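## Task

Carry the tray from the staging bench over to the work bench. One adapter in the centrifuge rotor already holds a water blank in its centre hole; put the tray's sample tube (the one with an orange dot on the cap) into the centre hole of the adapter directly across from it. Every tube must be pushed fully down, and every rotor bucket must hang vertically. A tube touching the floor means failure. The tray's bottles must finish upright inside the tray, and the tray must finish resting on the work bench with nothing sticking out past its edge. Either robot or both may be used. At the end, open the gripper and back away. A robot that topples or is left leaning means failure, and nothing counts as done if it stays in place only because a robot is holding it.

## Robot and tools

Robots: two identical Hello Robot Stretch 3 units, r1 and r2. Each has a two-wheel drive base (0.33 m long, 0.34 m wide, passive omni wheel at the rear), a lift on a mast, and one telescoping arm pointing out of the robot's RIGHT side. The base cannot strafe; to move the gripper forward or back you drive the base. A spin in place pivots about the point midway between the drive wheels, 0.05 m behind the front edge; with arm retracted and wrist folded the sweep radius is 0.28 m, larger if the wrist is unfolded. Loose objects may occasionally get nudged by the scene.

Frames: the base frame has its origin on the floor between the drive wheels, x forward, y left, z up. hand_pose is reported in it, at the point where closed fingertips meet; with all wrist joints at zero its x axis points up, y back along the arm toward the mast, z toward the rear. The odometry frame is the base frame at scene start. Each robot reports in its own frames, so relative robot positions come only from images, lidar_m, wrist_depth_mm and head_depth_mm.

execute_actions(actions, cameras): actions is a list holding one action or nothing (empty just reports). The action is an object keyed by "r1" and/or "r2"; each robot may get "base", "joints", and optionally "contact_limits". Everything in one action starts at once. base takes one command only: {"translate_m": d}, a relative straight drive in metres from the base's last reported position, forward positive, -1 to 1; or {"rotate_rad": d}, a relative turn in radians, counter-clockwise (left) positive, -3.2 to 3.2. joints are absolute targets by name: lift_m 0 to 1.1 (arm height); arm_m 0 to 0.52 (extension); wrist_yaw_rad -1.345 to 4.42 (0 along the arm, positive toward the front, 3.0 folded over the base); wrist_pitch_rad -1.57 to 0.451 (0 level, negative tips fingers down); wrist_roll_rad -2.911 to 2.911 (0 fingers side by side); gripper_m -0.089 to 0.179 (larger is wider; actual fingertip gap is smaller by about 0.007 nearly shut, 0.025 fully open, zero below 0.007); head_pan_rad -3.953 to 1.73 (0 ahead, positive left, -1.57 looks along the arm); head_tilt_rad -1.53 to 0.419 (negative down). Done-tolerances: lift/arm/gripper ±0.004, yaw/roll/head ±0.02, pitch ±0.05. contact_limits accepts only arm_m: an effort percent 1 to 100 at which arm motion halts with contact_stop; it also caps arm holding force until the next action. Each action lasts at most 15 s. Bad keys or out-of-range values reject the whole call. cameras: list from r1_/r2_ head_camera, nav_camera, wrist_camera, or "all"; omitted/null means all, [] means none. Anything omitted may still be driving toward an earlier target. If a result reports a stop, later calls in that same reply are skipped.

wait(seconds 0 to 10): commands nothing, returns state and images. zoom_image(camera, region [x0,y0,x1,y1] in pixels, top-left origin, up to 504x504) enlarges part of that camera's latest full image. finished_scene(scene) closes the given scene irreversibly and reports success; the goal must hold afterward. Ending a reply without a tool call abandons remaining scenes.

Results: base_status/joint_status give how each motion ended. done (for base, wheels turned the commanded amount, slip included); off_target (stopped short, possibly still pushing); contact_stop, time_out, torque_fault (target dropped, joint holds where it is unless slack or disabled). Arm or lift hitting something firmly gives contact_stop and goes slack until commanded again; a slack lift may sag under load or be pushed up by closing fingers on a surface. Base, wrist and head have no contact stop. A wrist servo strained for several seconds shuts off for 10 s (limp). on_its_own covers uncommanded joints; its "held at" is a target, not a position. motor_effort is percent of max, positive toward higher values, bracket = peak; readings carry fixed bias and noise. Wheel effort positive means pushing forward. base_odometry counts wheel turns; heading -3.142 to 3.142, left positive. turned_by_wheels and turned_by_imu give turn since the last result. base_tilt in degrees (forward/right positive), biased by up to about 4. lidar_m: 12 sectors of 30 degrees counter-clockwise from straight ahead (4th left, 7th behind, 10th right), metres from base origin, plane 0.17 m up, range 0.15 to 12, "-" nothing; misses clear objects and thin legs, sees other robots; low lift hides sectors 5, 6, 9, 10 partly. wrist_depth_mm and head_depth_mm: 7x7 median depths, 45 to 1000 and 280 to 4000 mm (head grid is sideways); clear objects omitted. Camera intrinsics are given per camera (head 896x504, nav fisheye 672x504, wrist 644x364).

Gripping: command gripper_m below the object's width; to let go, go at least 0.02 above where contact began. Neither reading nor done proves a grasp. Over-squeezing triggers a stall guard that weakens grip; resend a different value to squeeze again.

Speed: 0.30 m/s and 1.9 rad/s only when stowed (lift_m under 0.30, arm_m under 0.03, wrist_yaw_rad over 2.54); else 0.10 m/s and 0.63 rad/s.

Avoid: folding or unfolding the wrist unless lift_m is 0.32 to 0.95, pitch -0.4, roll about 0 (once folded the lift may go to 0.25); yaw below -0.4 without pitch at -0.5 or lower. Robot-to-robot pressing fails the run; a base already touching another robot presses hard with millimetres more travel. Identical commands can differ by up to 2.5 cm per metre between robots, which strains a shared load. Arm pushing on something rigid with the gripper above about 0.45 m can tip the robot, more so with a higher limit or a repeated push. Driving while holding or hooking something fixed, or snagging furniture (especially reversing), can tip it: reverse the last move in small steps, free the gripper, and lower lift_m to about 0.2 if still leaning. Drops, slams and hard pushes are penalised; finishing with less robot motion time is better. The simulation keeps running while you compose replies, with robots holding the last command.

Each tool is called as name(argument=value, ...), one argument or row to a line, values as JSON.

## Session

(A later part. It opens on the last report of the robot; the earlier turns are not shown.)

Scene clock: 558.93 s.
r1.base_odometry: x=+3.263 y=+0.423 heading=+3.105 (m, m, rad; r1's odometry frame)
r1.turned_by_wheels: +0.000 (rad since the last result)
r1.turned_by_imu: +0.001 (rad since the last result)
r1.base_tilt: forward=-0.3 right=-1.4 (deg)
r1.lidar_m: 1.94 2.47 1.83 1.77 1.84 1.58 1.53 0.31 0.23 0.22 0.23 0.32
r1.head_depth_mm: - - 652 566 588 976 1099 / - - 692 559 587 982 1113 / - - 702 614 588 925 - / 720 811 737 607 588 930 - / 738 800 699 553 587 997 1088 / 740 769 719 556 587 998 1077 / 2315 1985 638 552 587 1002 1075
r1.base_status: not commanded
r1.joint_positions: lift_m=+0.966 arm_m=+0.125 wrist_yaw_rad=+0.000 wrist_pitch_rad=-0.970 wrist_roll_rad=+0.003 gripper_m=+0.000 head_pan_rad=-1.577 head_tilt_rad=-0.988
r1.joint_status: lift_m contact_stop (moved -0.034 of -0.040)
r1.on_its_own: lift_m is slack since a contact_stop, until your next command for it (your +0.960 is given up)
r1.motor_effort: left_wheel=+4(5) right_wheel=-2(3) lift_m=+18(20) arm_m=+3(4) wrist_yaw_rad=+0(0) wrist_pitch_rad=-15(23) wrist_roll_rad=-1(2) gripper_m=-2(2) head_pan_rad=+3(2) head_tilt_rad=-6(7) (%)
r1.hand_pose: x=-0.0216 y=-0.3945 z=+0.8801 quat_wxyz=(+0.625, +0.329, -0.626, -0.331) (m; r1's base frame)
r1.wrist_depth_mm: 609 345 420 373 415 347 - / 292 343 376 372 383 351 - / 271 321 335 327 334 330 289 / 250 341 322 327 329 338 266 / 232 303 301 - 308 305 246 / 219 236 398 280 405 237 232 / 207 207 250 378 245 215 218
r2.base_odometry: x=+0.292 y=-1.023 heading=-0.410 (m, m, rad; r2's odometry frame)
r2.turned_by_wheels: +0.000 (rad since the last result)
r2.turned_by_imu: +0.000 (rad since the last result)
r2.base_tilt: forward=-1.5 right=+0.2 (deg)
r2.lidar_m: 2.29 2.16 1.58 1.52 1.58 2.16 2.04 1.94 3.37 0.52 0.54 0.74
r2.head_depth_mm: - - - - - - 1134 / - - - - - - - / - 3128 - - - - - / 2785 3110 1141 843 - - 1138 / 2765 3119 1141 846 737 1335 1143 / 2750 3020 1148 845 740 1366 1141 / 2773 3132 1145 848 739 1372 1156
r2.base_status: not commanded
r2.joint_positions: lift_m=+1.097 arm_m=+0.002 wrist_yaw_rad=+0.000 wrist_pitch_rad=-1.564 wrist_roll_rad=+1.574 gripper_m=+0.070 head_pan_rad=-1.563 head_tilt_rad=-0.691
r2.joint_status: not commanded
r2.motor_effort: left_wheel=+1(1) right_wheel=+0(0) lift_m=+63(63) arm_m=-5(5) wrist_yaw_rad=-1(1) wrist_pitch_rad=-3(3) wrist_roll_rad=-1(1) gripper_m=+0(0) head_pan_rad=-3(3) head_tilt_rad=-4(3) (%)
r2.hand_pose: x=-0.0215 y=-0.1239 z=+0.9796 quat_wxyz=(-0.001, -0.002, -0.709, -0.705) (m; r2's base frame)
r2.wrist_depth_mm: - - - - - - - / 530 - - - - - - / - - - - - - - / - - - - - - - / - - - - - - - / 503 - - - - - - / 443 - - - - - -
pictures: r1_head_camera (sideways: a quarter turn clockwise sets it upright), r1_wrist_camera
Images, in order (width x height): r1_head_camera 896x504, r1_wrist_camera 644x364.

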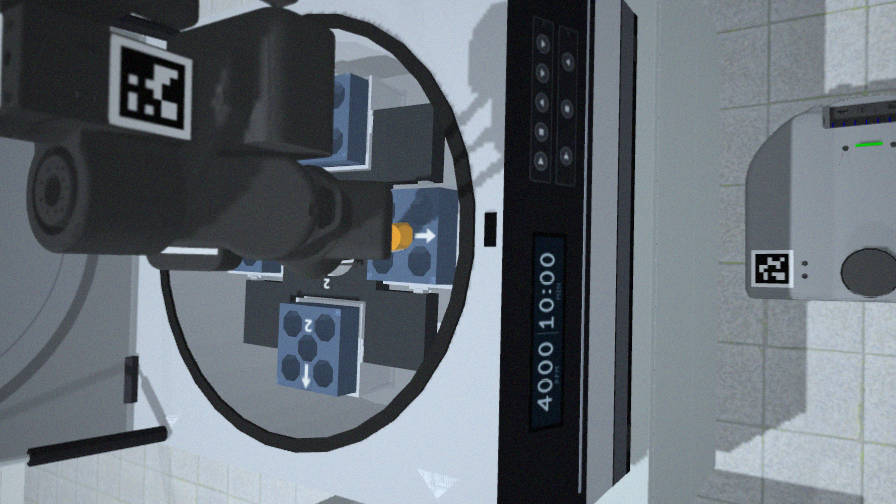

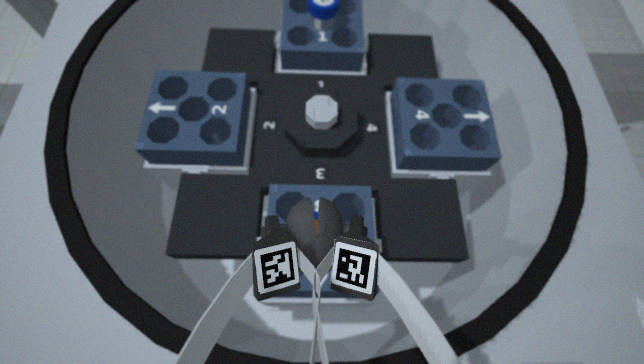

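execute_actions(
  actions=[
    {"r1":{"joints":{"lift_m":1.09,"arm_m":0.03}}},
  ],
  cameras=["r1_head_camera","r1_wrist_camera"],
)

zoom_image(
  camera="r1_head_camera",
  region=[200,120,520,340],
)

Scene clock: 564.63 s.
r1.base_odometry: x=+3.263 y=+0.423 heading=+3.105 (m, m, rad; r1's odometry frame)
r1.turned_by_wheels: +0.000 (rad since the last result)
r1.turned_by_imu: +0.001 (rad since the last result)
r1.base_tilt: forward=-0.4 right=-1.3 (deg)
r1.lidar_m: 1.94 2.47 1.83 1.77 1.84 1.58 1.53 0.31 0.23 0.22 0.23 0.32
r1.head_depth_mm: - 738 688 566 587 975 1093 / - - 706 558 587 977 1109 / - - - 578 587 923 - / - 804 - 603 587 926 - / 740 796 699 553 587 991 1085 / 740 770 719 554 586 1002 1082 / 2329 1979 637 553 586 1002 1080
r1.base_status: not commanded
r1.joint_positions: lift_m=+1.090 arm_m=+0.030 wrist_yaw_rad=+0.000 wrist_pitch_rad=-1.004 wrist_roll_rad=+0.003 gripper_m=+0.000 head_pan_rad=-1.577 head_tilt_rad=-0.988
r1.joint_status: all done
r1.motor_effort: left_wheel=+4(4) right_wheel=-2(2) lift_m=+22(25) arm_m=-3(2) wrist_yaw_rad=+0(1) wrist_pitch_rad=+2(15) wrist_roll_rad=-1(1) gripper_m=-1(2) head_pan_rad=+3(2) head_tilt_rad=-6(6) (%)
r1.hand_pose: x=-0.0216 y=-0.2926 z=+0.9993 quat_wxyz=(+0.619, +0.340, -0.620, -0.341) (m; r1's base frame)
r1.wrist_depth_mm: - 480 541 543 542 - - / - 456 500 518 520 471 - / - 406 482 480 482 431 - / - 374 460 427 465 394 - / - 356 357 - 365 371 - / 645 359 360 395 375 381 - / - - - - - - -
r2.base_odometry: x=+0.292 y=-1.023 heading=-0.410 (m, m, rad; r2's odometry frame)
r2.turned_by_wheels: +0.000 (rad since the last result)
r2.turned_by_imu: +0.000 (rad since the last result)
r2.base_tilt: forward=-1.5 right=+0.3 (deg)
r2.lidar_m: 2.30 2.16 1.57 1.52 1.57 2.16 2.05 1.94 3.36 0.52 0.54 0.74
r2.head_depth_mm: - - - - - - 1138 / - - - - - - - / - 3082 - - - - - / 2723 3123 1142 849 - - 1142 / 2737 3062 1138 844 736 1334 1134 / 2733 3077 1138 850 739 1360 1138 / 2754 3118 1154 850 742 1368 1144
r2.base_status: not commanded
r2.joint_positions: lift_m=+1.097 arm_m=+0.002 wrist_yaw_rad=+0.000 wrist_pitch_rad=-1.564 wrist_roll_rad=+1.574 gripper_m=+0.070 head_pan_rad=-1.563 head_tilt_rad=-0.691
r2.joint_status: not commanded
r2.motor_effort: left_wheel=+1(1) right_wheel=+0(0) lift_m=+63(63) arm_m=-5(5) wrist_yaw_rad=-1(1) wrist_pitch_rad=-3(3) wrist_roll_rad=-2(2) gripper_m=+0(0) head_pan_rad=-3(4) head_tilt_rad=-3(3) (%)
r2.hand_pose: x=-0.0215 y=-0.1239 z=+0.9796 quat_wxyz=(-0.001, -0.002, -0.709, -0.705) (m; r2's base frame)
r2.wrist_depth_mm: - - - - - - - / 526 - - - - - - / - - - - - - - / - - - - - - - / - - - - - - - / 504 - - - - - - / 439 - - - - - -
pictures: r1_head_camera (sideways: a quarter turn clockwise sets it upright), r1_wrist_camera
Images, in order (width x height): r1_head_camera 896x504, r1_wrist_camera 644x364.

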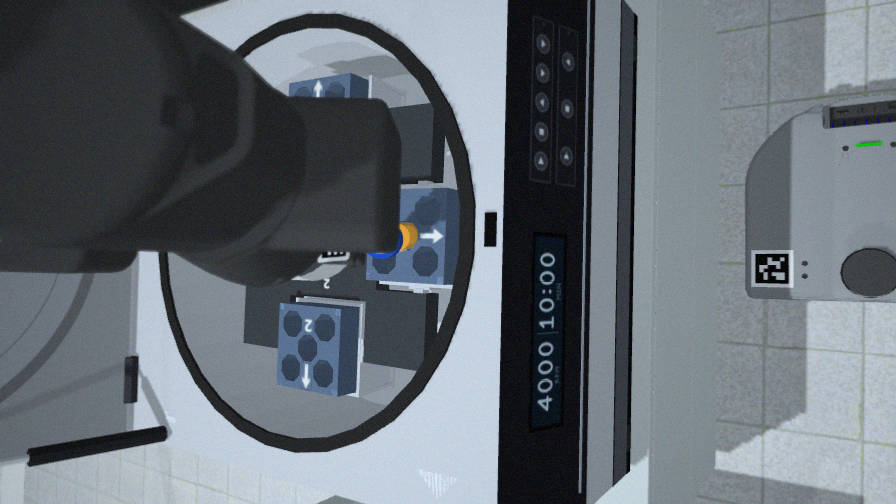

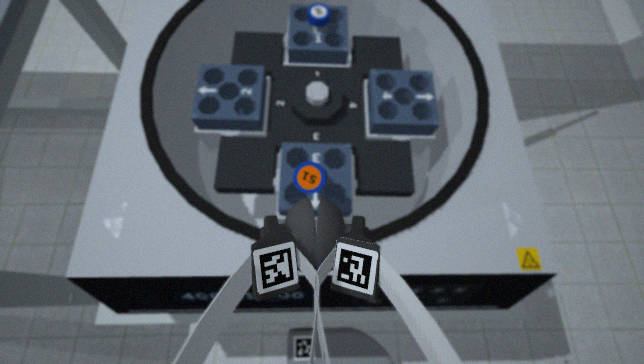

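Region (200, 120, 520, 340) of r1_head_camera's 896x504 image, scaled by 1.575, with more detail than that image has; it fills the top 346 rows of this view, and the rest is white.

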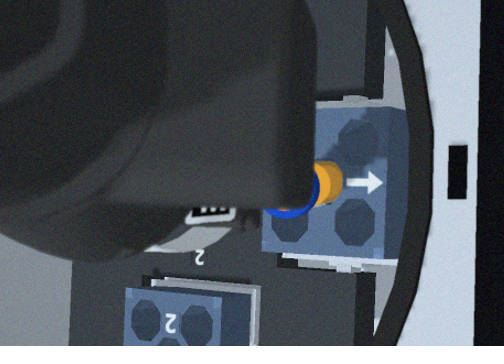

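execute_actions(
  actions=[
    {"r1":{"base":{"translate_m":0.013},"joints":{"wrist_pitch_rad":-1.55,"arm_m":0.265}}},
  ],
  cameras=["r1_head_camera","r1_wrist_camera"],
)

execute_actions(
  actions=[
    {"r1":{"joints":{"lift_m":1.02}}},
  ],
  cameras=["r1_head_camera","r1_wrist_camera"],
)

Scene clock: 573.57 s.
r1.base_odometry: x=+3.250 y=+0.424 heading=+3.105 (m, m, rad; r1's odometry frame)
r1.turned_by_wheels: +0.000 (rad since the last result)
r1.turned_by_imu: +0.002 (rad since the last result)
r1.base_tilt: forward=-0.3 right=-1.4 (deg)
r1.lidar_m: 1.93 2.48 1.83 1.77 1.84 1.60 1.55 0.31 0.23 0.22 0.23 0.32
r1.head_depth_mm: 737 759 708 566 587 976 1094 / 736 794 714 558 586 976 1107 / - 817 714 608 588 928 - / - 812 701 595 588 930 - / 740 795 701 552 586 996 1078 / 740 753 720 554 587 998 1081 / 2370 2024 650 553 588 1007 1072
r1.base_status: done
r1.joint_positions: lift_m=+1.090 arm_m=+0.265 wrist_yaw_rad=+0.000 wrist_pitch_rad=-1.543 wrist_roll_rad=+0.003 gripper_m=+0.000 head_pan_rad=-1.577 head_tilt_rad=-0.988
r1.joint_status: all done
r1.motor_effort: left_wheel=+4(12) right_wheel=-2(4) lift_m=+22(22) arm_m=+3(5) wrist_yaw_rad=+1(1) wrist_pitch_rad=-4(3) wrist_roll_rad=-2(2) gripper_m=-1(2) head_pan_rad=+3(3) head_tilt_rad=-7(6) (%)
r1.hand_pose: x=-0.0216 y=-0.3926 z=+0.9716 quat_wxyz=(+0.506, +0.492, -0.507, -0.494) (m; r1's base frame)
r1.wrist_depth_mm: - 332 336 344 358 349 317 / - 345 373 373 376 367 324 / - 317 383 377 390 362 - / - 323 423 370 432 338 - / - 334 338 - 349 350 - / - - - - - - - / - - - - - - -
r2.base_odometry: x=+0.292 y=-1.023 heading=-0.410 (m, m, rad; r2's odometry frame)
r2.turned_by_wheels: +0.000 (rad since the last result)
r2.turned_by_imu: +0.000 (rad since the last result)
r2.base_tilt: forward=-1.5 right=+0.2 (deg)
r2.lidar_m: 2.29 2.15 1.58 1.52 1.57 2.16 2.05 1.94 3.37 0.52 0.54 0.74
r2.head_depth_mm: - - - - - - 1134 / - - - - - - - / - 3081 - - - - - / 2798 3079 1136 847 - - 1141 / 2763 3088 1139 844 738 1330 1139 / 2764 3047 1145 850 739 1361 1137 / 2751 3134 1147 847 743 1370 1145
r2.base_status: not commanded
r2.joint_positions: lift_m=+1.097 arm_m=+0.002 wrist_yaw_rad=+0.000 wrist_pitch_rad=-1.564 wrist_roll_rad=+1.574 gripper_m=+0.070 head_pan_rad=-1.563 head_tilt_rad=-0.691
r2.joint_status: not commanded
r2.motor_effort: left_wheel=+1(1) right_wheel=-1(0) lift_m=+63(63) arm_m=-5(5) wrist_yaw_rad=-1(1) wrist_pitch_rad=-3(3) wrist_roll_rad=-1(2) gripper_m=+0(0) head_pan_rad=-3(4) head_tilt_rad=-3(3) (%)
r2.hand_pose: x=-0.0215 y=-0.1239 z=+0.9796 quat_wxyz=(-0.001, -0.002, -0.709, -0.705) (m; r2's base frame)
r2.wrist_depth_mm: - - - - - - - / 532 - - - - - - / - - - - - - - / - - - - - - - / - - - - - - - / 498 - - - - - - / 445 - - - - - -
pictures: r1_head_camera (sideways: a quarter turn clockwise sets it upright), r1_wrist_camera
Images, in order (width x height): r1_head_camera 896x504, r1_wrist_camera 644x364.

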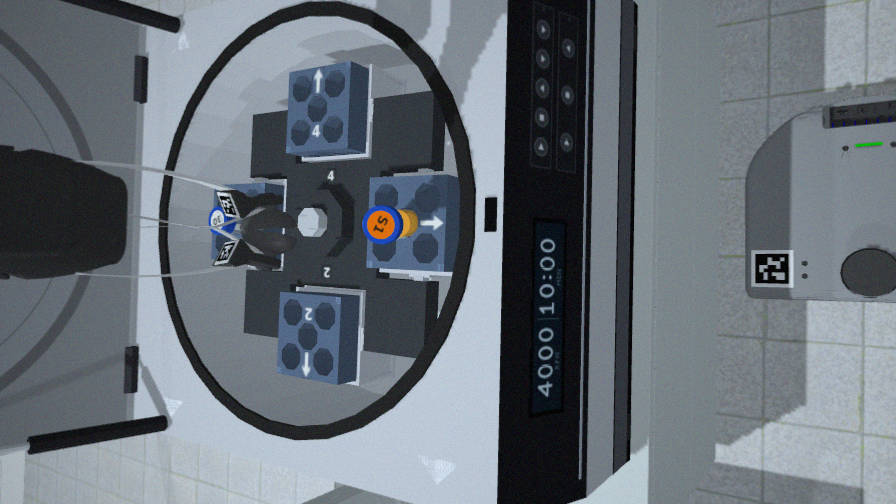

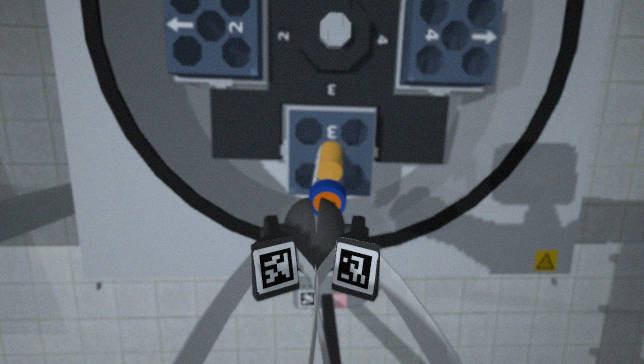

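Scene clock: 575.03 s.
r1.base_odometry: x=+3.250 y=+0.424 heading=+3.105 (m, m, rad; r1's odometry frame)
r1.turned_by_wheels: +0.000 (rad since the last result)
r1.turned_by_imu: +0.000 (rad since the last result)
r1.base_tilt: forward=-0.3 right=-1.4 (deg)
r1.lidar_m: 1.93 2.48 1.83 1.77 1.84 1.60 1.54 0.31 0.23 0.22 0.23 0.32
r1.head_depth_mm: 736 757 708 565 587 977 1098 / 756 794 713 560 587 977 1106 / 756 810 715 608 588 926 - / 722 802 727 594 587 926 - / 741 796 699 553 586 993 1086 / 739 754 723 554 587 998 1082 / 2391 2032 650 551 586 1009 1077
r1.base_status: not commanded
r1.joint_positions: lift_m=+1.020 arm_m=+0.265 wrist_yaw_rad=+0.000 wrist_pitch_rad=-1.543 wrist_roll_rad=+0.003 gripper_m=+0.000 head_pan_rad=-1.577 head_tilt_rad=-0.988
r1.joint_status: all done
r1.motor_effort: left_wheel=+4(4) right_wheel=-2(2) lift_m=+14(17) arm_m=+3(3) wrist_yaw_rad=+0(0) wrist_pitch_rad=-3(4) wrist_roll_rad=-1(1) gripper_m=-2(1) head_pan_rad=+2(3) head_tilt_rad=-6(7) (%)
r1.hand_pose: x=-0.0216 y=-0.3925 z=+0.9022 quat_wxyz=(+0.506, +0.492, -0.507, -0.494) (m; r1's base frame)
r1.wrist_depth_mm: 245 289 290 277 296 279 273 / 238 311 304 305 311 319 264 / 243 310 309 289 316 338 261 / 252 258 389 292 382 304 267 / 259 262 281 - 319 273 275 / 268 269 270 276 278 280 286 / - - - - - - -
r2.base_odometry: x=+0.292 y=-1.023 heading=-0.410 (m, m, rad; r2's odometry frame)
r2.turned_by_wheels: +0.000 (rad since the last result)
r2.turned_by_imu: +0.000 (rad since the last result)
r2.base_tilt: forward=-1.5 right=+0.3 (deg)
r2.lidar_m: 2.29 2.15 1.58 1.52 1.57 2.16 2.05 1.94 3.36 0.52 0.54 0.74
r2.head_depth_mm: - - - - - - 1139 / - - - - - - - / - 3049 - - - - - / 2763 3077 1140 843 - - 1144 / 2746 3130 1140 842 741 1337 1144 / 2727 3101 1146 849 739 1371 1154 / 2742 3082 1148 849 741 1362 1147
r2.base_status: not commanded
r2.joint_positions: lift_m=+1.097 arm_m=+0.002 wrist_yaw_rad=+0.000 wrist_pitch_rad=-1.564 wrist_roll_rad=+1.574 gripper_m=+0.070 head_pan_rad=-1.563 head_tilt_rad=-0.691
r2.joint_status: not commanded
r2.motor_effort: left_wheel=+1(1) right_wheel=+0(0) lift_m=+63(63) arm_m=-5(5) wrist_yaw_rad=+0(1) wrist_pitch_rad=-3(3) wrist_roll_rad=-2(1) gripper_m=+1(0) head_pan_rad=-3(3) head_tilt_rad=-2(4) (%)
r2.hand_pose: x=-0.0215 y=-0.1239 z=+0.9796 quat_wxyz=(-0.001, -0.002, -0.709, -0.705) (m; r2's base frame)
r2.wrist_depth_mm: - - - - - - - / 527 - - - - - - / - - - - - - - / - - - - - - - / - - - - - - - / 500 - - - - - - / 442 - - - - - -
pictures: r1_head_camera (sideways: a quarter turn clockwise sets it upright), r1_wrist_camera
Images, in order (width x height): r1_head_camera 896x504, r1_wrist_camera 644x364.

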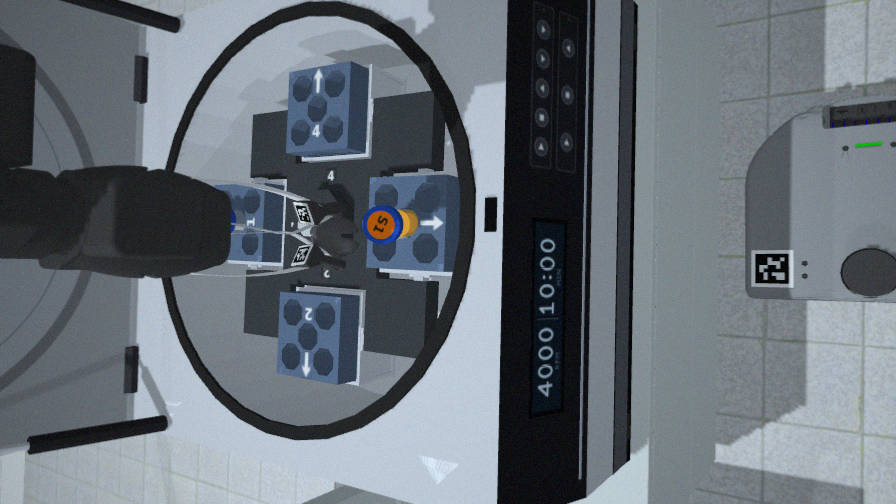

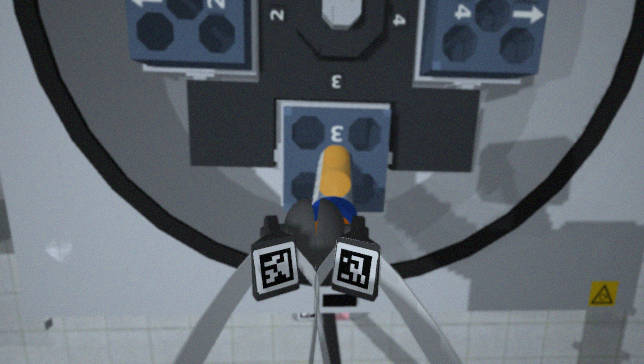

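execute_actions(
  actions=[
    {"r1":{"base":{"translate_m":-0.008},"joints":{"arm_m":0.24}}},
  ],
  cameras=["r1_head_camera","r1_wrist_camera"],
)

Scene clock: 585.77 s.
r1.base_odometry: x=+3.258 y=+0.424 heading=+3.105 (m, m, rad; r1's odometry frame)
r1.turned_by_wheels: +0.000 (rad since the last result)
r1.turned_by_imu: +0.001 (rad since the last result)
r1.base_tilt: forward=-0.2 right=-1.4 (deg)
r1.lidar_m: 1.94 2.48 1.83 1.77 1.84 1.59 1.54 0.31 0.23 0.22 0.23 0.32
r1.head_depth_mm: 735 772 700 566 586 972 1093 / 765 789 714 559 586 976 1105 / - 817 726 625 588 925 - / 719 - 743 602 587 928 - / 738 795 699 553 586 990 1079 / 741 760 719 555 586 997 1081 / 2324 1986 643 551 586 1005 1080
r1.base_status: done
r1.joint_positions: lift_m=+1.020 arm_m=+0.240 wrist_yaw_rad=+0.000 wrist_pitch_rad=-1.544 wrist_roll_rad=+0.003 gripper_m=+0.000 head_pan_rad=-1.577 head_tilt_rad=-0.988
r1.joint_status: all done
r1.motor_effort: left_wheel=+4(6) right_wheel=-2(7) lift_m=+15(14) arm_m=-3(4) wrist_yaw_rad=+1(0) wrist_pitch_rad=-3(4) wrist_roll_rad=-1(1) gripper_m=-2(1) head_pan_rad=+2(2) head_tilt_rad=-6(7) (%)
r1.hand_pose: x=-0.0216 y=-0.3682 z=+0.9022 quat_wxyz=(+0.506, +0.492, -0.507, -0.494) (m; r1's base frame)
r1.wrist_depth_mm: 250 295 293 293 297 278 259 / 238 333 302 300 309 329 254 / 244 298 311 288 316 317 259 / 251 254 368 294 370 268 266 / 258 261 265 - 272 273 276 / - 269 271 - 279 281 - / - - - - - - -
r2.base_odometry: x=+0.292 y=-1.023 heading=-0.410 (m, m, rad; r2's odometry frame)
r2.turned_by_wheels: +0.000 (rad since the last result)
r2.turned_by_imu: +0.000 (rad since the last result)
r2.base_tilt: forward=-1.5 right=+0.2 (deg)
r2.lidar_m: 2.30 2.15 1.57 1.52 1.58 2.16 2.05 1.94 3.37 0.52 0.54 0.74
r2.head_depth_mm: - - - - - - 1135 / - - - - - - - / - 3157 - - - - - / 2762 3083 1139 845 - - 1144 / 2757 3059 1134 848 738 1323 1142 / 2740 3086 1146 851 741 1363 1142 / 2722 3109 1143 854 741 1378 1143
r2.base_status: not commanded
r2.joint_positions: lift_m=+1.097 arm_m=+0.002 wrist_yaw_rad=+0.000 wrist_pitch_rad=-1.564 wrist_roll_rad=+1.574 gripper_m=+0.070 head_pan_rad=-1.563 head_tilt_rad=-0.691
r2.joint_status: not commanded
r2.motor_effort: left_wheel=+1(1) right_wheel=+0(0) lift_m=+63(63) arm_m=-5(5) wrist_yaw_rad=+0(0) wrist_pitch_rad=-3(3) wrist_roll_rad=-2(1) gripper_m=+0(0) head_pan_rad=-4(3) head_tilt_rad=-3(3) (%)
r2.hand_pose: x=-0.0215 y=-0.1239 z=+0.9796 quat_wxyz=(-0.001, -0.002, -0.709, -0.705) (m; r2's base frame)
r2.wrist_depth_mm: - - - - - - - / 526 - - - - - - / - - - - - - - / - - - - - - - / - - - - - - - / 497 - - - - - - / 448 - - - - - -
pictures: r1_head_camera (sideways: a quarter turn clockwise sets it upright), r1_wrist_camera
Images, in order (width x height): r1_head_camera 896x504, r1_wrist_camera 644x364.

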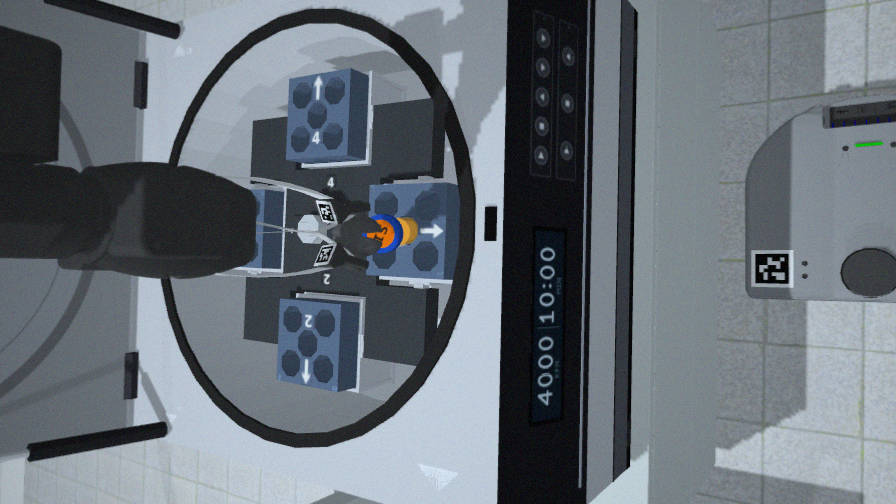

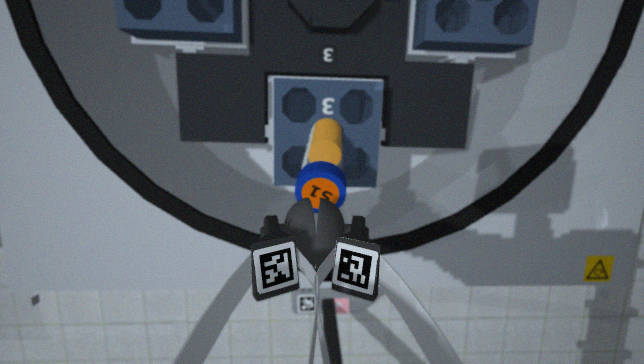

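execute_actions(
  actions=[
    {"r1":{"joints":{"arm_m":0.255,"lift_m":0.995}}},
  ],
  cameras=["r1_head_camera","r1_wrist_camera"],
)

Scene clock: 594.00 s.
r1.base_odometry: x=+3.258 y=+0.424 heading=+3.105 (m, m, rad; r1's odometry frame)
r1.turned_by_wheels: +0.000 (rad since the last result)
r1.turned_by_imu: +0.001 (rad since the last result)
r1.base_tilt: forward=-0.3 right=-1.5 (deg)
r1.lidar_m: 1.94 2.47 1.82 1.77 1.85 1.59 1.54 0.31 0.23 0.22 0.23 0.32
r1.head_depth_mm: 736 773 700 567 587 969 1096 / 786 790 715 559 587 980 1111 / - 819 727 626 587 923 - / 730 - 722 546 588 929 - / 739 796 699 552 586 996 1082 / 739 760 721 555 587 1002 1081 / 2339 1994 644 552 586 1006 1078
r1.base_status: not commanded
r1.joint_positions: lift_m=+0.995 arm_m=+0.255 wrist_yaw_rad=+0.000 wrist_pitch_rad=-1.551 wrist_roll_rad=+0.003 gripper_m=+0.000 head_pan_rad=-1.577 head_tilt_rad=-0.988
r1.joint_status: all done
r1.motor_effort: left_wheel=+4(4) right_wheel=-2(2) lift_m=+13(14) arm_m=+4(4) wrist_yaw_rad=+0(0) wrist_pitch_rad=+0(3) wrist_roll_rad=-2(2) gripper_m=-1(2) head_pan_rad=+2(3) head_tilt_rad=-6(7) (%)
r1.hand_pose: x=-0.0216 y=-0.3804 z=+0.8774 quat_wxyz=(+0.504, +0.494, -0.505, -0.496) (m; r1's base frame)
r1.wrist_depth_mm: 254 243 269 265 272 253 258 / 238 317 277 276 283 312 249 / 220 288 287 264 290 296 235 / 225 252 401 272 369 275 239 / 232 235 265 - 284 246 249 / 239 243 246 252 252 253 257 / - - - - - - -
r2.base_odometry: x=+0.292 y=-1.023 heading=-0.410 (m, m, rad; r2's odometry frame)
r2.turned_by_wheels: +0.000 (rad since the last result)
r2.turned_by_imu: +0.000 (rad since the last result)
r2.base_tilt: forward=-1.5 right=+0.3 (deg)
r2.lidar_m: 2.29 2.15 1.58 1.52 1.58 2.16 2.05 1.95 3.36 0.52 0.54 0.74
r2.head_depth_mm: - - - - - - 1134 / - - - - - - - / - 3105 - - - - - / 2766 3081 1141 848 - - 1137 / 2737 3093 1143 847 737 1333 1138 / 2721 3097 1143 847 737 1363 1146 / 2746 3064 1147 852 741 1370 1139
r2.base_status: not commanded
r2.joint_positions: lift_m=+1.097 arm_m=+0.002 wrist_yaw_rad=+0.000 wrist_pitch_rad=-1.564 wrist_roll_rad=+1.574 gripper_m=+0.070 head_pan_rad=-1.563 head_tilt_rad=-0.691
r2.joint_status: not commanded
r2.motor_effort: left_wheel=+1(1) right_wheel=-1(0) lift_m=+63(63) arm_m=-5(5) wrist_yaw_rad=+0(1) wrist_pitch_rad=-3(3) wrist_roll_rad=-2(1) gripper_m=+0(0) head_pan_rad=-3(3) head_tilt_rad=-3(2) (%)
r2.hand_pose: x=-0.0215 y=-0.1239 z=+0.9796 quat_wxyz=(-0.001, -0.002, -0.709, -0.705) (m; r2's base frame)
r2.wrist_depth_mm: - - - - - - - / 532 - - - - - - / - - - - - - - / - - - - - - - / - - - - - - - / 500 - - - - - - / 439 - - - - - -
pictures: r1_head_camera (sideways: a quarter turn clockwise sets it upright), r1_wrist_camera
Images, in order (width x height): r1_head_camera 896x504, r1_wrist_camera 644x364.

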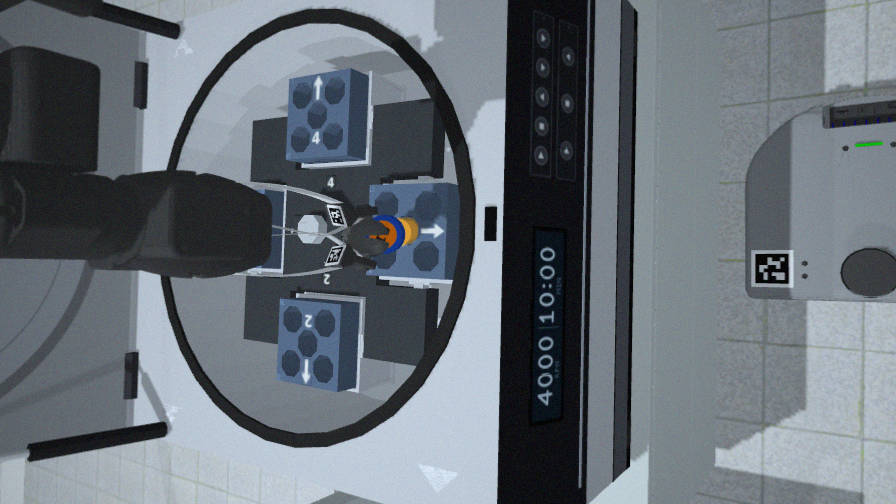

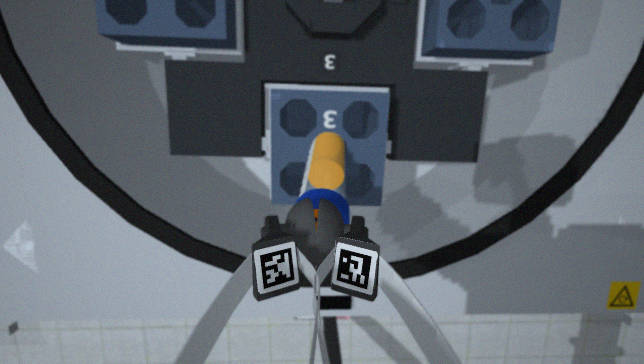

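execute_actions(
  actions=[
    {"r1":{"joints":{"lift_m":0.96}}},
  ],
  cameras=["r1_head_camera","r1_wrist_camera"],
)

Scene clock: 601.67 s.
r1.base_odometry: x=+3.258 y=+0.424 heading=+3.105 (m, m, rad; r1's odometry frame)
r1.turned_by_wheels: +0.000 (rad since the last result)
r1.turned_by_imu: +0.001 (rad since the last result)
r1.base_tilt: forward=-0.3 right=-1.5 (deg)
r1.lidar_m: 1.94 2.48 1.83 1.77 1.84 1.59 1.54 0.31 0.23 0.22 0.23 0.32
r1.head_depth_mm: 737 773 700 566 587 970 1091 / - 792 717 559 587 980 1107 / - 819 725 611 587 922 - / 730 - 729 544 587 930 - / 738 797 697 553 586 999 1081 / 741 760 718 555 587 1001 1079 / 2330 1972 644 551 588 1001 1075
r1.base_status: not commanded
r1.joint_positions: lift_m=+0.993 arm_m=+0.255 wrist_yaw_rad=+0.000 wrist_pitch_rad=-1.562 wrist_roll_rad=+0.003 gripper_m=+0.000 head_pan_rad=-1.577 head_tilt_rad=-0.988
r1.joint_status: lift_m contact_stop (moved -0.003 of -0.035)
r1.on_its_own: lift_m is slack since a contact_stop, until your next command for it (your +0.960 is given up)
r1.motor_effort: left_wheel=+4(5) right_wheel=-2(4) lift_m=+18(18) arm_m=+4(4) wrist_yaw_rad=+0(1) wrist_pitch_rad=+6(9) wrist_roll_rad=-1(2) gripper_m=-2(2) head_pan_rad=+2(3) head_tilt_rad=-6(7) (%)
r1.hand_pose: x=-0.0216 y=-0.3778 z=+0.8749 quat_wxyz=(+0.502, +0.497, -0.503, -0.499) (m; r1's base frame)
r1.wrist_depth_mm: 250 242 266 266 269 256 251 / 235 317 276 274 280 314 248 / 216 284 284 260 287 294 231 / 224 247 382 272 360 273 238 / 232 234 258 - 276 245 247 / 240 242 244 250 251 252 255 / - - - - - - -
r2.base_odometry: x=+0.292 y=-1.023 heading=-0.410 (m, m, rad; r2's odometry frame)
r2.turned_by_wheels: +0.000 (rad since the last result)
r2.turned_by_imu: +0.000 (rad since the last result)
r2.base_tilt: forward=-1.6 right=+0.3 (deg)
r2.lidar_m: 2.29 2.15 1.58 1.52 1.58 2.16 2.05 1.94 3.36 0.52 0.54 0.74
r2.head_depth_mm: - - - - - - 1142 / - - - - - - - / - 3089 - - - - - / 2737 3082 1129 845 - - 1139 / 2732 3075 1143 844 732 1322 1133 / 2735 3075 1139 851 739 1368 1142 / 2743 3091 1142 848 740 1368 1144
r2.base_status: not commanded
r2.joint_positions: lift_m=+1.097 arm_m=+0.002 wrist_yaw_rad=+0.000 wrist_pitch_rad=-1.564 wrist_roll_rad=+1.574 gripper_m=+0.070 head_pan_rad=-1.563 head_tilt_rad=-0.691
r2.joint_status: not commanded
r2.motor_effort: left_wheel=+1(1) right_wheel=-1(0) lift_m=+63(63) arm_m=-5(5) wrist_yaw_rad=+0(0) wrist_pitch_rad=-3(3) wrist_roll_rad=-1(1) gripper_m=+0(0) head_pan_rad=-4(3) head_tilt_rad=-4(2) (%)
r2.hand_pose: x=-0.0215 y=-0.1239 z=+0.9796 quat_wxyz=(-0.001, -0.002, -0.709, -0.705) (m; r2's base frame)
r2.wrist_depth_mm: - - - - - - - / 533 - - - - - - / - - - - - - - / - - - - - - - / - - - - - - - / 503 - - - - - - / 441 - - - - - -
pictures: r1_head_camera (sideways: a quarter turn clockwise sets it upright), r1_wrist_camera
Images, in order (width x height): r1_head_camera 896x504, r1_wrist_camera 644x364.

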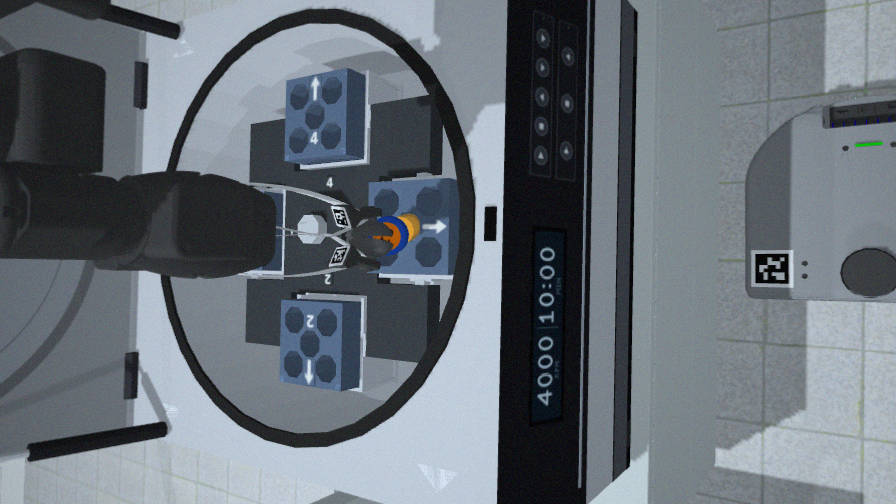

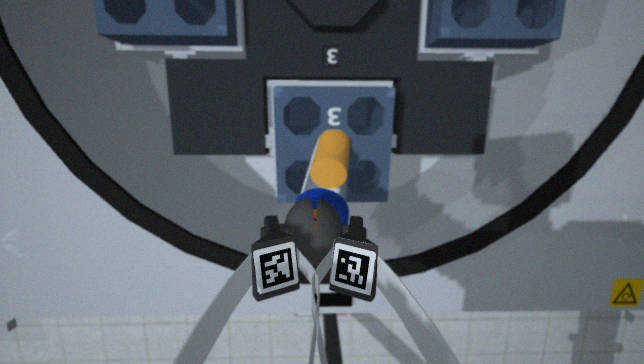

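execute_actions(
  actions=[
    {"r1":{"joints":{"lift_m":1.02,"gripper_m":0.07}}},
  ],
  cameras=["r1_head_camera","r1_wrist_camera"],
)

zoom_image(
  camera="r1_wrist_camera",
  region=[220,60,440,260],
)

Scene clock: 614.27 s.
r1.base_odometry: x=+3.258 y=+0.424 heading=+3.105 (m, m, rad; r1's odometry frame)
r1.turned_by_wheels: +0.000 (rad since the last result)
r1.turned_by_imu: +0.001 (rad since the last result)
r1.base_tilt: forward=-0.3 right=-1.4 (deg)
r1.lidar_m: 1.94 2.47 1.83 1.77 1.85 1.59 1.54 0.31 0.23 0.22 0.23 0.32
r1.head_depth_mm: 733 771 699 566 586 971 1093 / 755 788 717 558 586 979 1113 / 756 820 737 607 588 921 - / 721 792 701 602 588 929 - / 738 795 694 552 587 993 1082 / 741 760 718 555 586 1000 1079 / 2326 1971 646 552 586 1004 1079
r1.base_status: not commanded
r1.joint_positions: lift_m=+1.020 arm_m=+0.255 wrist_yaw_rad=+0.000 wrist_pitch_rad=-1.552 wrist_roll_rad=+0.003 gripper_m=+0.070 head_pan_rad=-1.577 head_tilt_rad=-0.988
r1.joint_status: all done
r1.motor_effort: left_wheel=+4(4) right_wheel=-2(2) lift_m=+22(23) arm_m=+3(4) wrist_yaw_rad=+1(1) wrist_pitch_rad=+1(6) wrist_roll_rad=-1(1) gripper_m=+0(79) head_pan_rad=+2(3) head_tilt_rad=-7(6) (%)
r1.hand_pose: x=-0.0216 y=-0.3803 z=+0.9018 quat_wxyz=(+0.504, +0.495, -0.505, -0.496) (m; r1's base frame)
r1.wrist_depth_mm: 252 270 291 276 296 275 261 / 238 335 301 301 308 337 254 / 242 309 309 288 316 320 257 / 250 256 401 293 394 277 265 / 259 261 279 292 285 274 275 / 268 269 276 274 280 281 286 / - - - - - - -
r2.base_odometry: x=+0.292 y=-1.023 heading=-0.410 (m, m, rad; r2's odometry frame)
r2.turned_by_wheels: +0.000 (rad since the last result)
r2.turned_by_imu: +0.000 (rad since the last result)
r2.base_tilt: forward=-1.5 right=+0.3 (deg)
r2.lidar_m: 2.30 2.15 1.58 1.52 1.58 2.16 2.05 1.95 3.36 0.52 0.54 0.74
r2.head_depth_mm: - - - - - - 1139 / - - - - - - - / - 3052 - - - - - / 2771 3071 1136 843 - - 1139 / 2729 3104 1143 845 736 1336 1147 / 2778 3050 1143 847 738 1369 1147 / 2737 3133 1142 846 740 1363 1147
r2.base_status: not commanded
r2.joint_positions: lift_m=+1.097 arm_m=+0.002 wrist_yaw_rad=+0.000 wrist_pitch_rad=-1.564 wrist_roll_rad=+1.574 gripper_m=+0.070 head_pan_rad=-1.563 head_tilt_rad=-0.691
r2.joint_status: not commanded
r2.motor_effort: left_wheel=+1(1) right_wheel=+0(1) lift_m=+63(63) arm_m=-5(5) wrist_yaw_rad=+0(0) wrist_pitch_rad=-3(3) wrist_roll_rad=-2(2) gripper_m=+0(0) head_pan_rad=-3(3) head_tilt_rad=-2(3) (%)
r2.hand_pose: x=-0.0215 y=-0.1239 z=+0.9796 quat_wxyz=(-0.001, -0.002, -0.709, -0.705) (m; r2's base frame)
r2.wrist_depth_mm: - - - - - - - / 530 - - - - - - / - - - - - - - / - - - - - - - / - - - - - - - / 499 - - - - - - / 442 - - - - - -
pictures: r1_head_camera (sideways: a quarter turn clockwise sets it upright), r1_wrist_camera
Images, in order (width x height): r1_head_camera 896x504, r1_wrist_camera 644x364.

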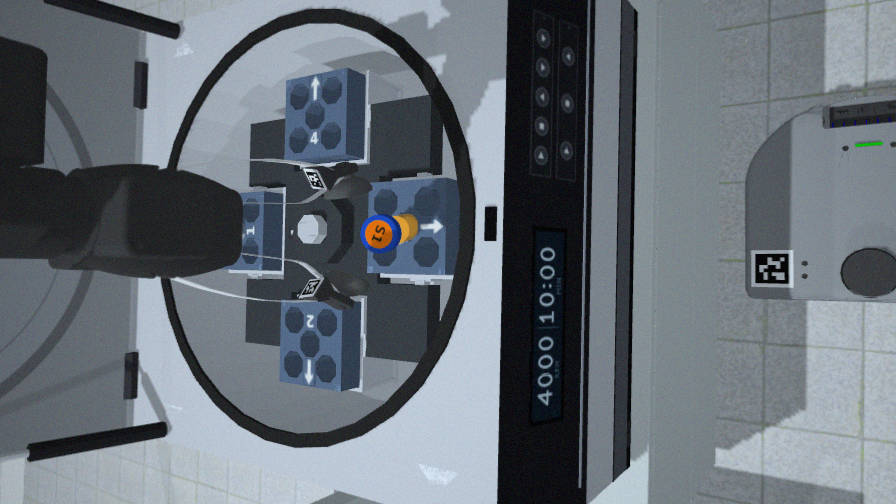

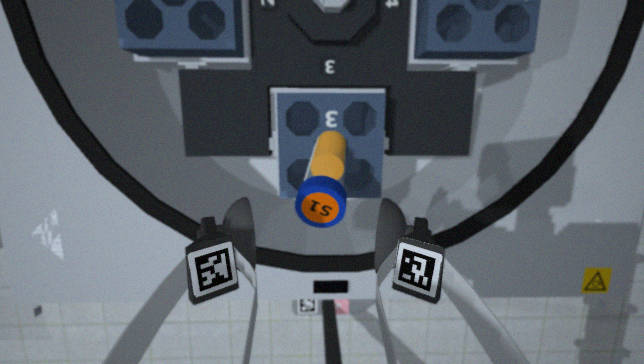

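Region (220, 60, 440, 260) of r1_wrist_camera's 644x364 image, scaled by 2.291; it fills the top 458 rows of this view, and the rest is white.

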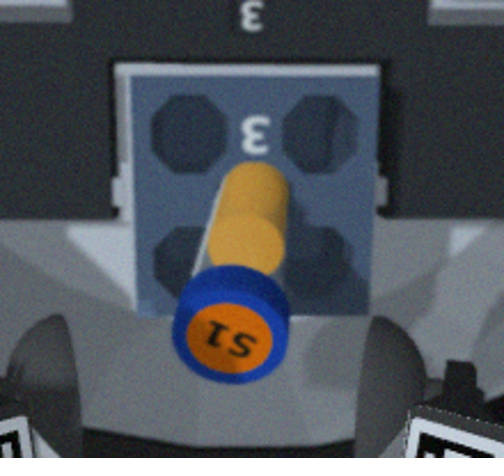

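execute_actions(
  actions=[
    {"r1":{"joints":{"lift_m":0.975}}},
  ],
  cameras=["r1_wrist_camera"],
)

execute_actions(
  actions=[
    {"r1":{"joints":{"gripper_m":0.006}}},
  ],
  cameras=["r1_head_camera","r1_wrist_camera"],
)

Scene clock: 624.57 s.
r1.base_odometry: x=+3.258 y=+0.424 heading=+3.105 (m, m, rad; r1's odometry frame)
r1.turned_by_wheels: +0.000 (rad since the last result)
r1.turned_by_imu: +0.001 (rad since the last result)
r1.base_tilt: forward=-0.2 right=-1.5 (deg)
r1.lidar_m: 1.94 2.48 1.83 1.77 1.84 1.59 1.54 0.31 0.23 0.22 0.23 0.32
r1.head_depth_mm: 756 771 698 565 587 970 1093 / - 787 718 559 588 980 1112 / - 817 731 608 588 928 - / 740 - 700 574 587 929 - / 739 797 700 552 586 994 1081 / 739 761 717 554 587 996 1084 / 2345 1988 645 552 586 1000 1079
r1.base_status: not commanded
r1.joint_positions: lift_m=+0.975 arm_m=+0.255 wrist_yaw_rad=+0.000 wrist_pitch_rad=-1.551 wrist_roll_rad=+0.003 gripper_m=+0.070 head_pan_rad=-1.577 head_tilt_rad=-0.988
r1.joint_status: all done
r1.motor_effort: left_wheel=+4(4) right_wheel=-2(2) lift_m=+14(19) arm_m=+3(4) wrist_yaw_rad=+0(0) wrist_pitch_rad=+1(1) wrist_roll_rad=-2(1) gripper_m=+1(0) head_pan_rad=+3(3) head_tilt_rad=-7(6) (%)
r1.hand_pose: x=-0.0216 y=-0.3805 z=+0.8573 quat_wxyz=(+0.504, +0.494, -0.505, -0.496) (m; r1's base frame)
r1.wrist_depth_mm: 242 228 251 250 253 239 243 / 238 293 257 256 261 280 249 / 214 268 265 241 271 278 229 / 205 252 360 244 336 277 220 / 212 214 281 171 285 226 227 / 219 220 227 230 231 231 234 / - - - - - - -
r2.base_odometry: x=+0.292 y=-1.023 heading=-0.410 (m, m, rad; r2's odometry frame)
r2.turned_by_wheels: +0.000 (rad since the last result)
r2.turned_by_imu: +0.000 (rad since the last result)
r2.base_tilt: forward=-1.4 right=+0.3 (deg)
r2.lidar_m: 2.29 2.16 1.58 1.52 1.58 2.16 2.04 1.94 3.38 0.52 0.54 0.74
r2.head_depth_mm: - - - - - - 1142 / - - - - - - - / - 3088 - - - - - / 2736 3092 1133 842 - - 1141 / 2725 3103 1134 845 736 1328 1141 / 2775 3080 1150 845 740 1377 1140 / 2765 3122 1150 852 741 1371 1140
r2.base_status: not commanded
r2.joint_positions: lift_m=+1.097 arm_m=+0.002 wrist_yaw_rad=+0.000 wrist_pitch_rad=-1.564 wrist_roll_rad=+1.574 gripper_m=+0.070 head_pan_rad=-1.563 head_tilt_rad=-0.691
r2.joint_status: not commanded
r2.motor_effort: left_wheel=+1(1) right_wheel=+0(1) lift_m=+63(63) arm_m=-5(5) wrist_yaw_rad=+0(0) wrist_pitch_rad=-3(3) wrist_roll_rad=-1(1) gripper_m=+0(0) head_pan_rad=-3(3) head_tilt_rad=-3(3) (%)
r2.hand_pose: x=-0.0215 y=-0.1239 z=+0.9796 quat_wxyz=(-0.001, -0.002, -0.709, -0.705) (m; r2's base frame)
r2.wrist_depth_mm: - - - - - - - / 528 - - - - - - / - - - - - - - / - - - - - - - / - - - - - - - / 498 - - - - - - / 444 - - - - - -
pictures: r1_wrist_camera
Images, in order (width x height): r1_wrist_camera 644x364.

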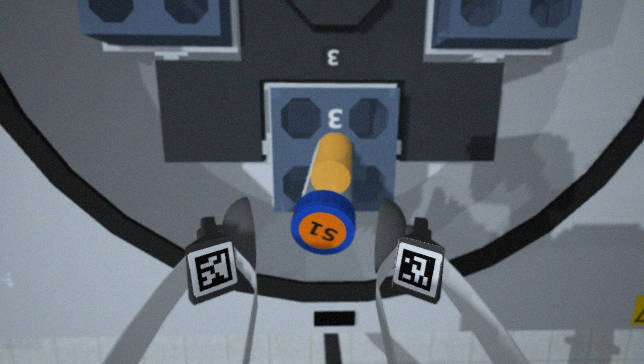

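Scene clock: 625.70 s.
r1.base_odometry: x=+3.258 y=+0.424 heading=+3.105 (m, m, rad; r1's odometry frame)
r1.turned_by_wheels: +0.000 (rad since the last result)
r1.turned_by_imu: +0.000 (rad since the last result)
r1.base_tilt: forward=-0.3 right=-1.4 (deg)
r1.lidar_m: 1.94 2.48 1.83 1.77 1.85 1.59 1.54 0.31 0.23 0.22 0.23 0.32
r1.head_depth_mm: 755 773 699 565 586 974 1100 / - 789 716 558 588 978 1110 / - 818 725 607 588 924 - / 738 - 701 546 588 929 - / 740 796 697 552 586 996 1086 / 740 761 718 554 586 1000 1077 / 2304 1989 646 550 586 1001 1081
r1.base_status: not commanded
r1.joint_positions: lift_m=+0.975 arm_m=+0.255 wrist_yaw_rad=+0.000 wrist_pitch_rad=-1.551 wrist_roll_rad=+0.003 gripper_m=+0.006 head_pan_rad=-1.577 head_tilt_rad=-0.988
r1.joint_status: all done
r1.motor_effort: left_wheel=+4(4) right_wheel=-2(2) lift_m=+14(14) arm_m=+3(3) wrist_yaw_rad=+0(0) wrist_pitch_rad=+1(0) wrist_roll_rad=-2(1) gripper_m=-9(82) head_pan_rad=+2(3) head_tilt_rad=-5(6) (%)
r1.hand_pose: x=-0.0216 y=-0.3805 z=+0.8573 quat_wxyz=(+0.504, +0.494, -0.505, -0.496) (m; r1's base frame)
r1.wrist_depth_mm: 242 232 250 248 253 239 242 / 238 297 258 256 262 271 249 / 214 268 265 242 271 279 228 / 205 250 371 244 326 276 219 / 212 213 262 166 285 227 226 / 219 220 225 228 229 233 234 / - - - - - - -
r2.base_odometry: x=+0.292 y=-1.023 heading=-0.410 (m, m, rad; r2's odometry frame)
r2.turned_by_wheels: +0.000 (rad since the last result)
r2.turned_by_imu: +0.000 (rad since the last result)
r2.base_tilt: forward=-1.5 right=+0.3 (deg)
r2.lidar_m: 2.29 2.16 1.58 1.52 1.58 2.16 2.05 1.94 3.37 0.52 0.54 0.74
r2.head_depth_mm: - - - - - - 1135 / - - - - - - - / - 3085 - - - - - / 2719 3094 1136 843 - - 1139 / 2741 3143 1139 845 737 1341 1138 / 2755 3094 1143 851 738 1374 1146 / 2724 3119 1149 852 739 1367 1148
r2.base_status: not commanded
r2.joint_positions: lift_m=+1.097 arm_m=+0.002 wrist_yaw_rad=+0.000 wrist_pitch_rad=-1.564 wrist_roll_rad=+1.574 gripper_m=+0.070 head_pan_rad=-1.563 head_tilt_rad=-0.691
r2.joint_status: not commanded
r2.motor_effort: left_wheel=+1(1) right_wheel=+0(1) lift_m=+63(63) arm_m=-5(4) wrist_yaw_rad=+1(0) wrist_pitch_rad=-3(3) wrist_roll_rad=-2(2) gripper_m=+0(0) head_pan_rad=-4(3) head_tilt_rad=-2(2) (%)
r2.hand_pose: x=-0.0215 y=-0.1239 z=+0.9796 quat_wxyz=(-0.001, -0.002, -0.709, -0.705) (m; r2's base frame)
r2.wrist_depth_mm: - - - - - - - / 530 - - - - - - / - - - - - - - / - - - - - - - / - - - - - - - / 503 - - - - - - / 443 - - - - - -
pictures: r1_head_camera (sideways: a quarter turn clockwise sets it upright), r1_wrist_camera
Images, in order (width x height): r1_head_camera 896x504, r1_wrist_camera 644x364.

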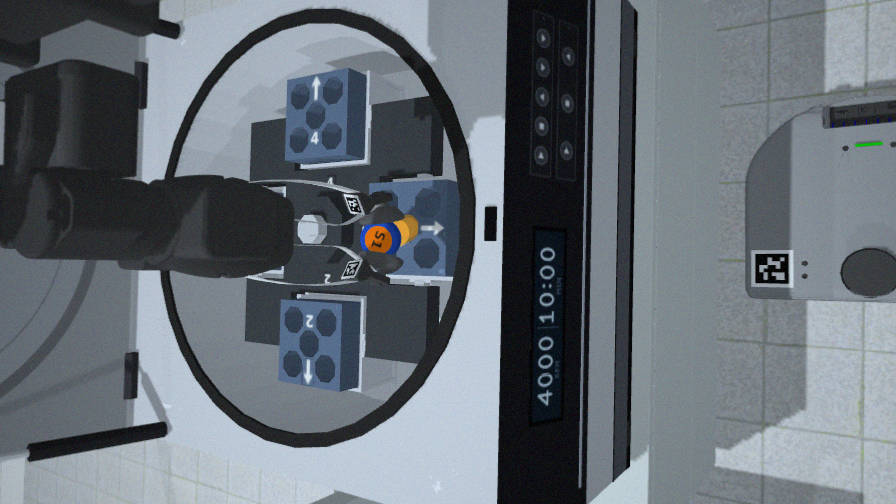

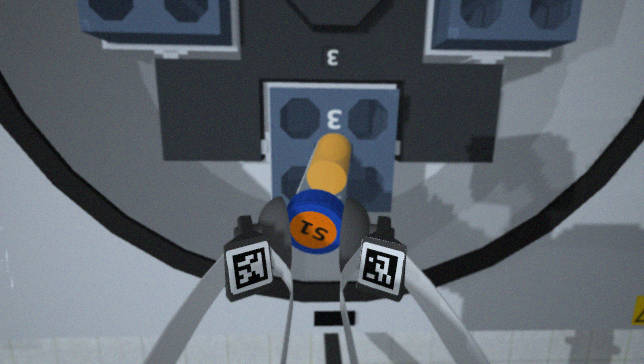

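execute_actions(
  actions=[
    {"r1":{"base":{"translate_m":-0.012},"joints":{"arm_m":0.272,"lift_m":0.98}}},
  ],
  cameras=["r1_head_camera","r1_wrist_camera"],
)

Scene clock: 633.50 s.
r1.base_odometry: x=+3.270 y=+0.423 heading=+3.105 (m, m, rad; r1's odometry frame)
r1.turned_by_wheels: +0.000 (rad since the last result)
r1.turned_by_imu: +0.001 (rad since the last result)
r1.base_tilt: forward=-0.3 right=-1.4 (deg)
r1.lidar_m: 1.95 2.47 1.83 1.77 1.85 1.58 1.53 0.31 0.23 0.22 0.23 0.32
r1.head_depth_mm: 737 771 685 567 588 972 1098 / - 790 715 563 586 978 1106 / - 806 715 614 586 923 - / 729 - 703 602 586 930 - / 739 808 713 551 587 990 1084 / 740 769 718 554 587 998 1081 / 2251 1977 634 551 587 1003 1077
r1.base_status: done
r1.joint_positions: lift_m=+0.980 arm_m=+0.272 wrist_yaw_rad=+0.000 wrist_pitch_rad=-1.550 wrist_roll_rad=+0.003 gripper_m=+0.006 head_pan_rad=-1.577 head_tilt_rad=-0.988
r1.joint_status: all done
r1.motor_effort: left_wheel=+4(8) right_wheel=-2(6) lift_m=+22(22) arm_m=+3(4) wrist_yaw_rad=+1(0) wrist_pitch_rad=+0(1) wrist_roll_rad=-1(1) gripper_m=-8(9) head_pan_rad=+2(2) head_tilt_rad=-6(6) (%)
r1.hand_pose: x=-0.0216 y=-0.3979 z=+0.8618 quat_wxyz=(+0.504, +0.494, -0.506, -0.496) (m; r1's base frame)
r1.wrist_depth_mm: 245 233 252 237 257 239 239 / 253 255 263 264 268 299 243 / 241 304 269 256 274 292 226 / 214 278 278 248 325 282 224 / 216 236 312 169 292 233 231 / 224 226 228 245 232 236 239 / 232 233 237 239 243 244 248
r2.base_odometry: x=+0.292 y=-1.023 heading=-0.410 (m, m, rad; r2's odometry frame)
r2.turned_by_wheels: +0.000 (rad since the last result)
r2.turned_by_imu: +0.000 (rad since the last result)
r2.base_tilt: forward=-1.5 right=+0.2 (deg)
r2.lidar_m: 2.29 2.16 1.57 1.52 1.58 2.16 2.05 1.93 3.36 0.52 0.54 0.74
r2.head_depth_mm: - - - - - - 1137 / - - - - - - - / - 3082 - - - - - / 2760 3137 1133 848 - - 1144 / 2739 3091 1143 845 737 1325 1141 / 2705 3093 1139 848 741 1357 1138 / 2748 3075 1148 852 737 1364 1147
r2.base_status: not commanded
r2.joint_positions: lift_m=+1.097 arm_m=+0.002 wrist_yaw_rad=+0.000 wrist_pitch_rad=-1.564 wrist_roll_rad=+1.574 gripper_m=+0.070 head_pan_rad=-1.563 head_tilt_rad=-0.691
r2.joint_status: not commanded
r2.motor_effort: left_wheel=+1(1) right_wheel=+0(0) lift_m=+63(63) arm_m=-5(5) wrist_yaw_rad=+0(0) wrist_pitch_rad=-3(3) wrist_roll_rad=-1(2) gripper_m=+0(0) head_pan_rad=-3(3) head_tilt_rad=-3(3) (%)
r2.hand_pose: x=-0.0215 y=-0.1239 z=+0.9796 quat_wxyz=(-0.001, -0.002, -0.709, -0.705) (m; r2's base frame)
r2.wrist_depth_mm: - - - - - - - / 530 - - - - - - / - - - - - - - / - - - - - - - / - - - - - - - / 502 - - - - - - / 443 - - - - - -
pictures: r1_head_camera (sideways: a quarter turn clockwise sets it upright), r1_wrist_camera
Images, in order (width x height): r1_head_camera 896x504, r1_wrist_camera 644x364.

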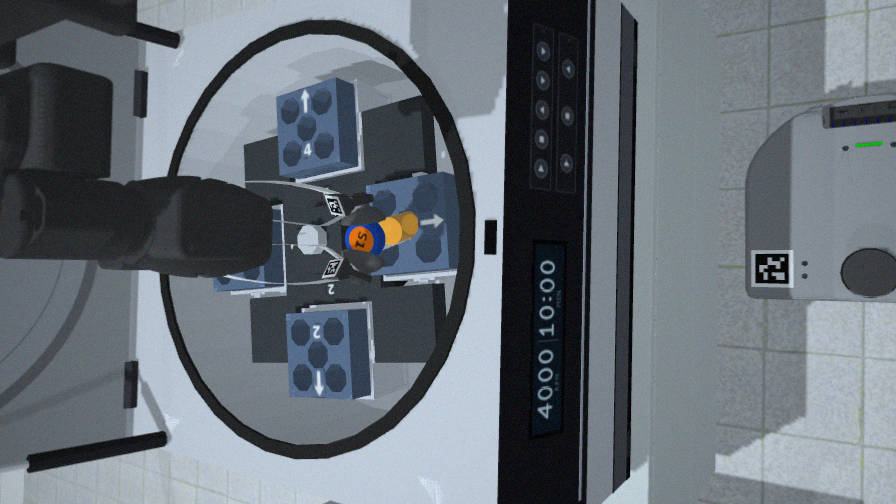

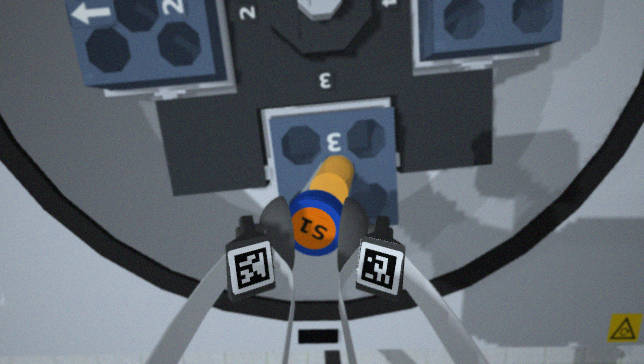

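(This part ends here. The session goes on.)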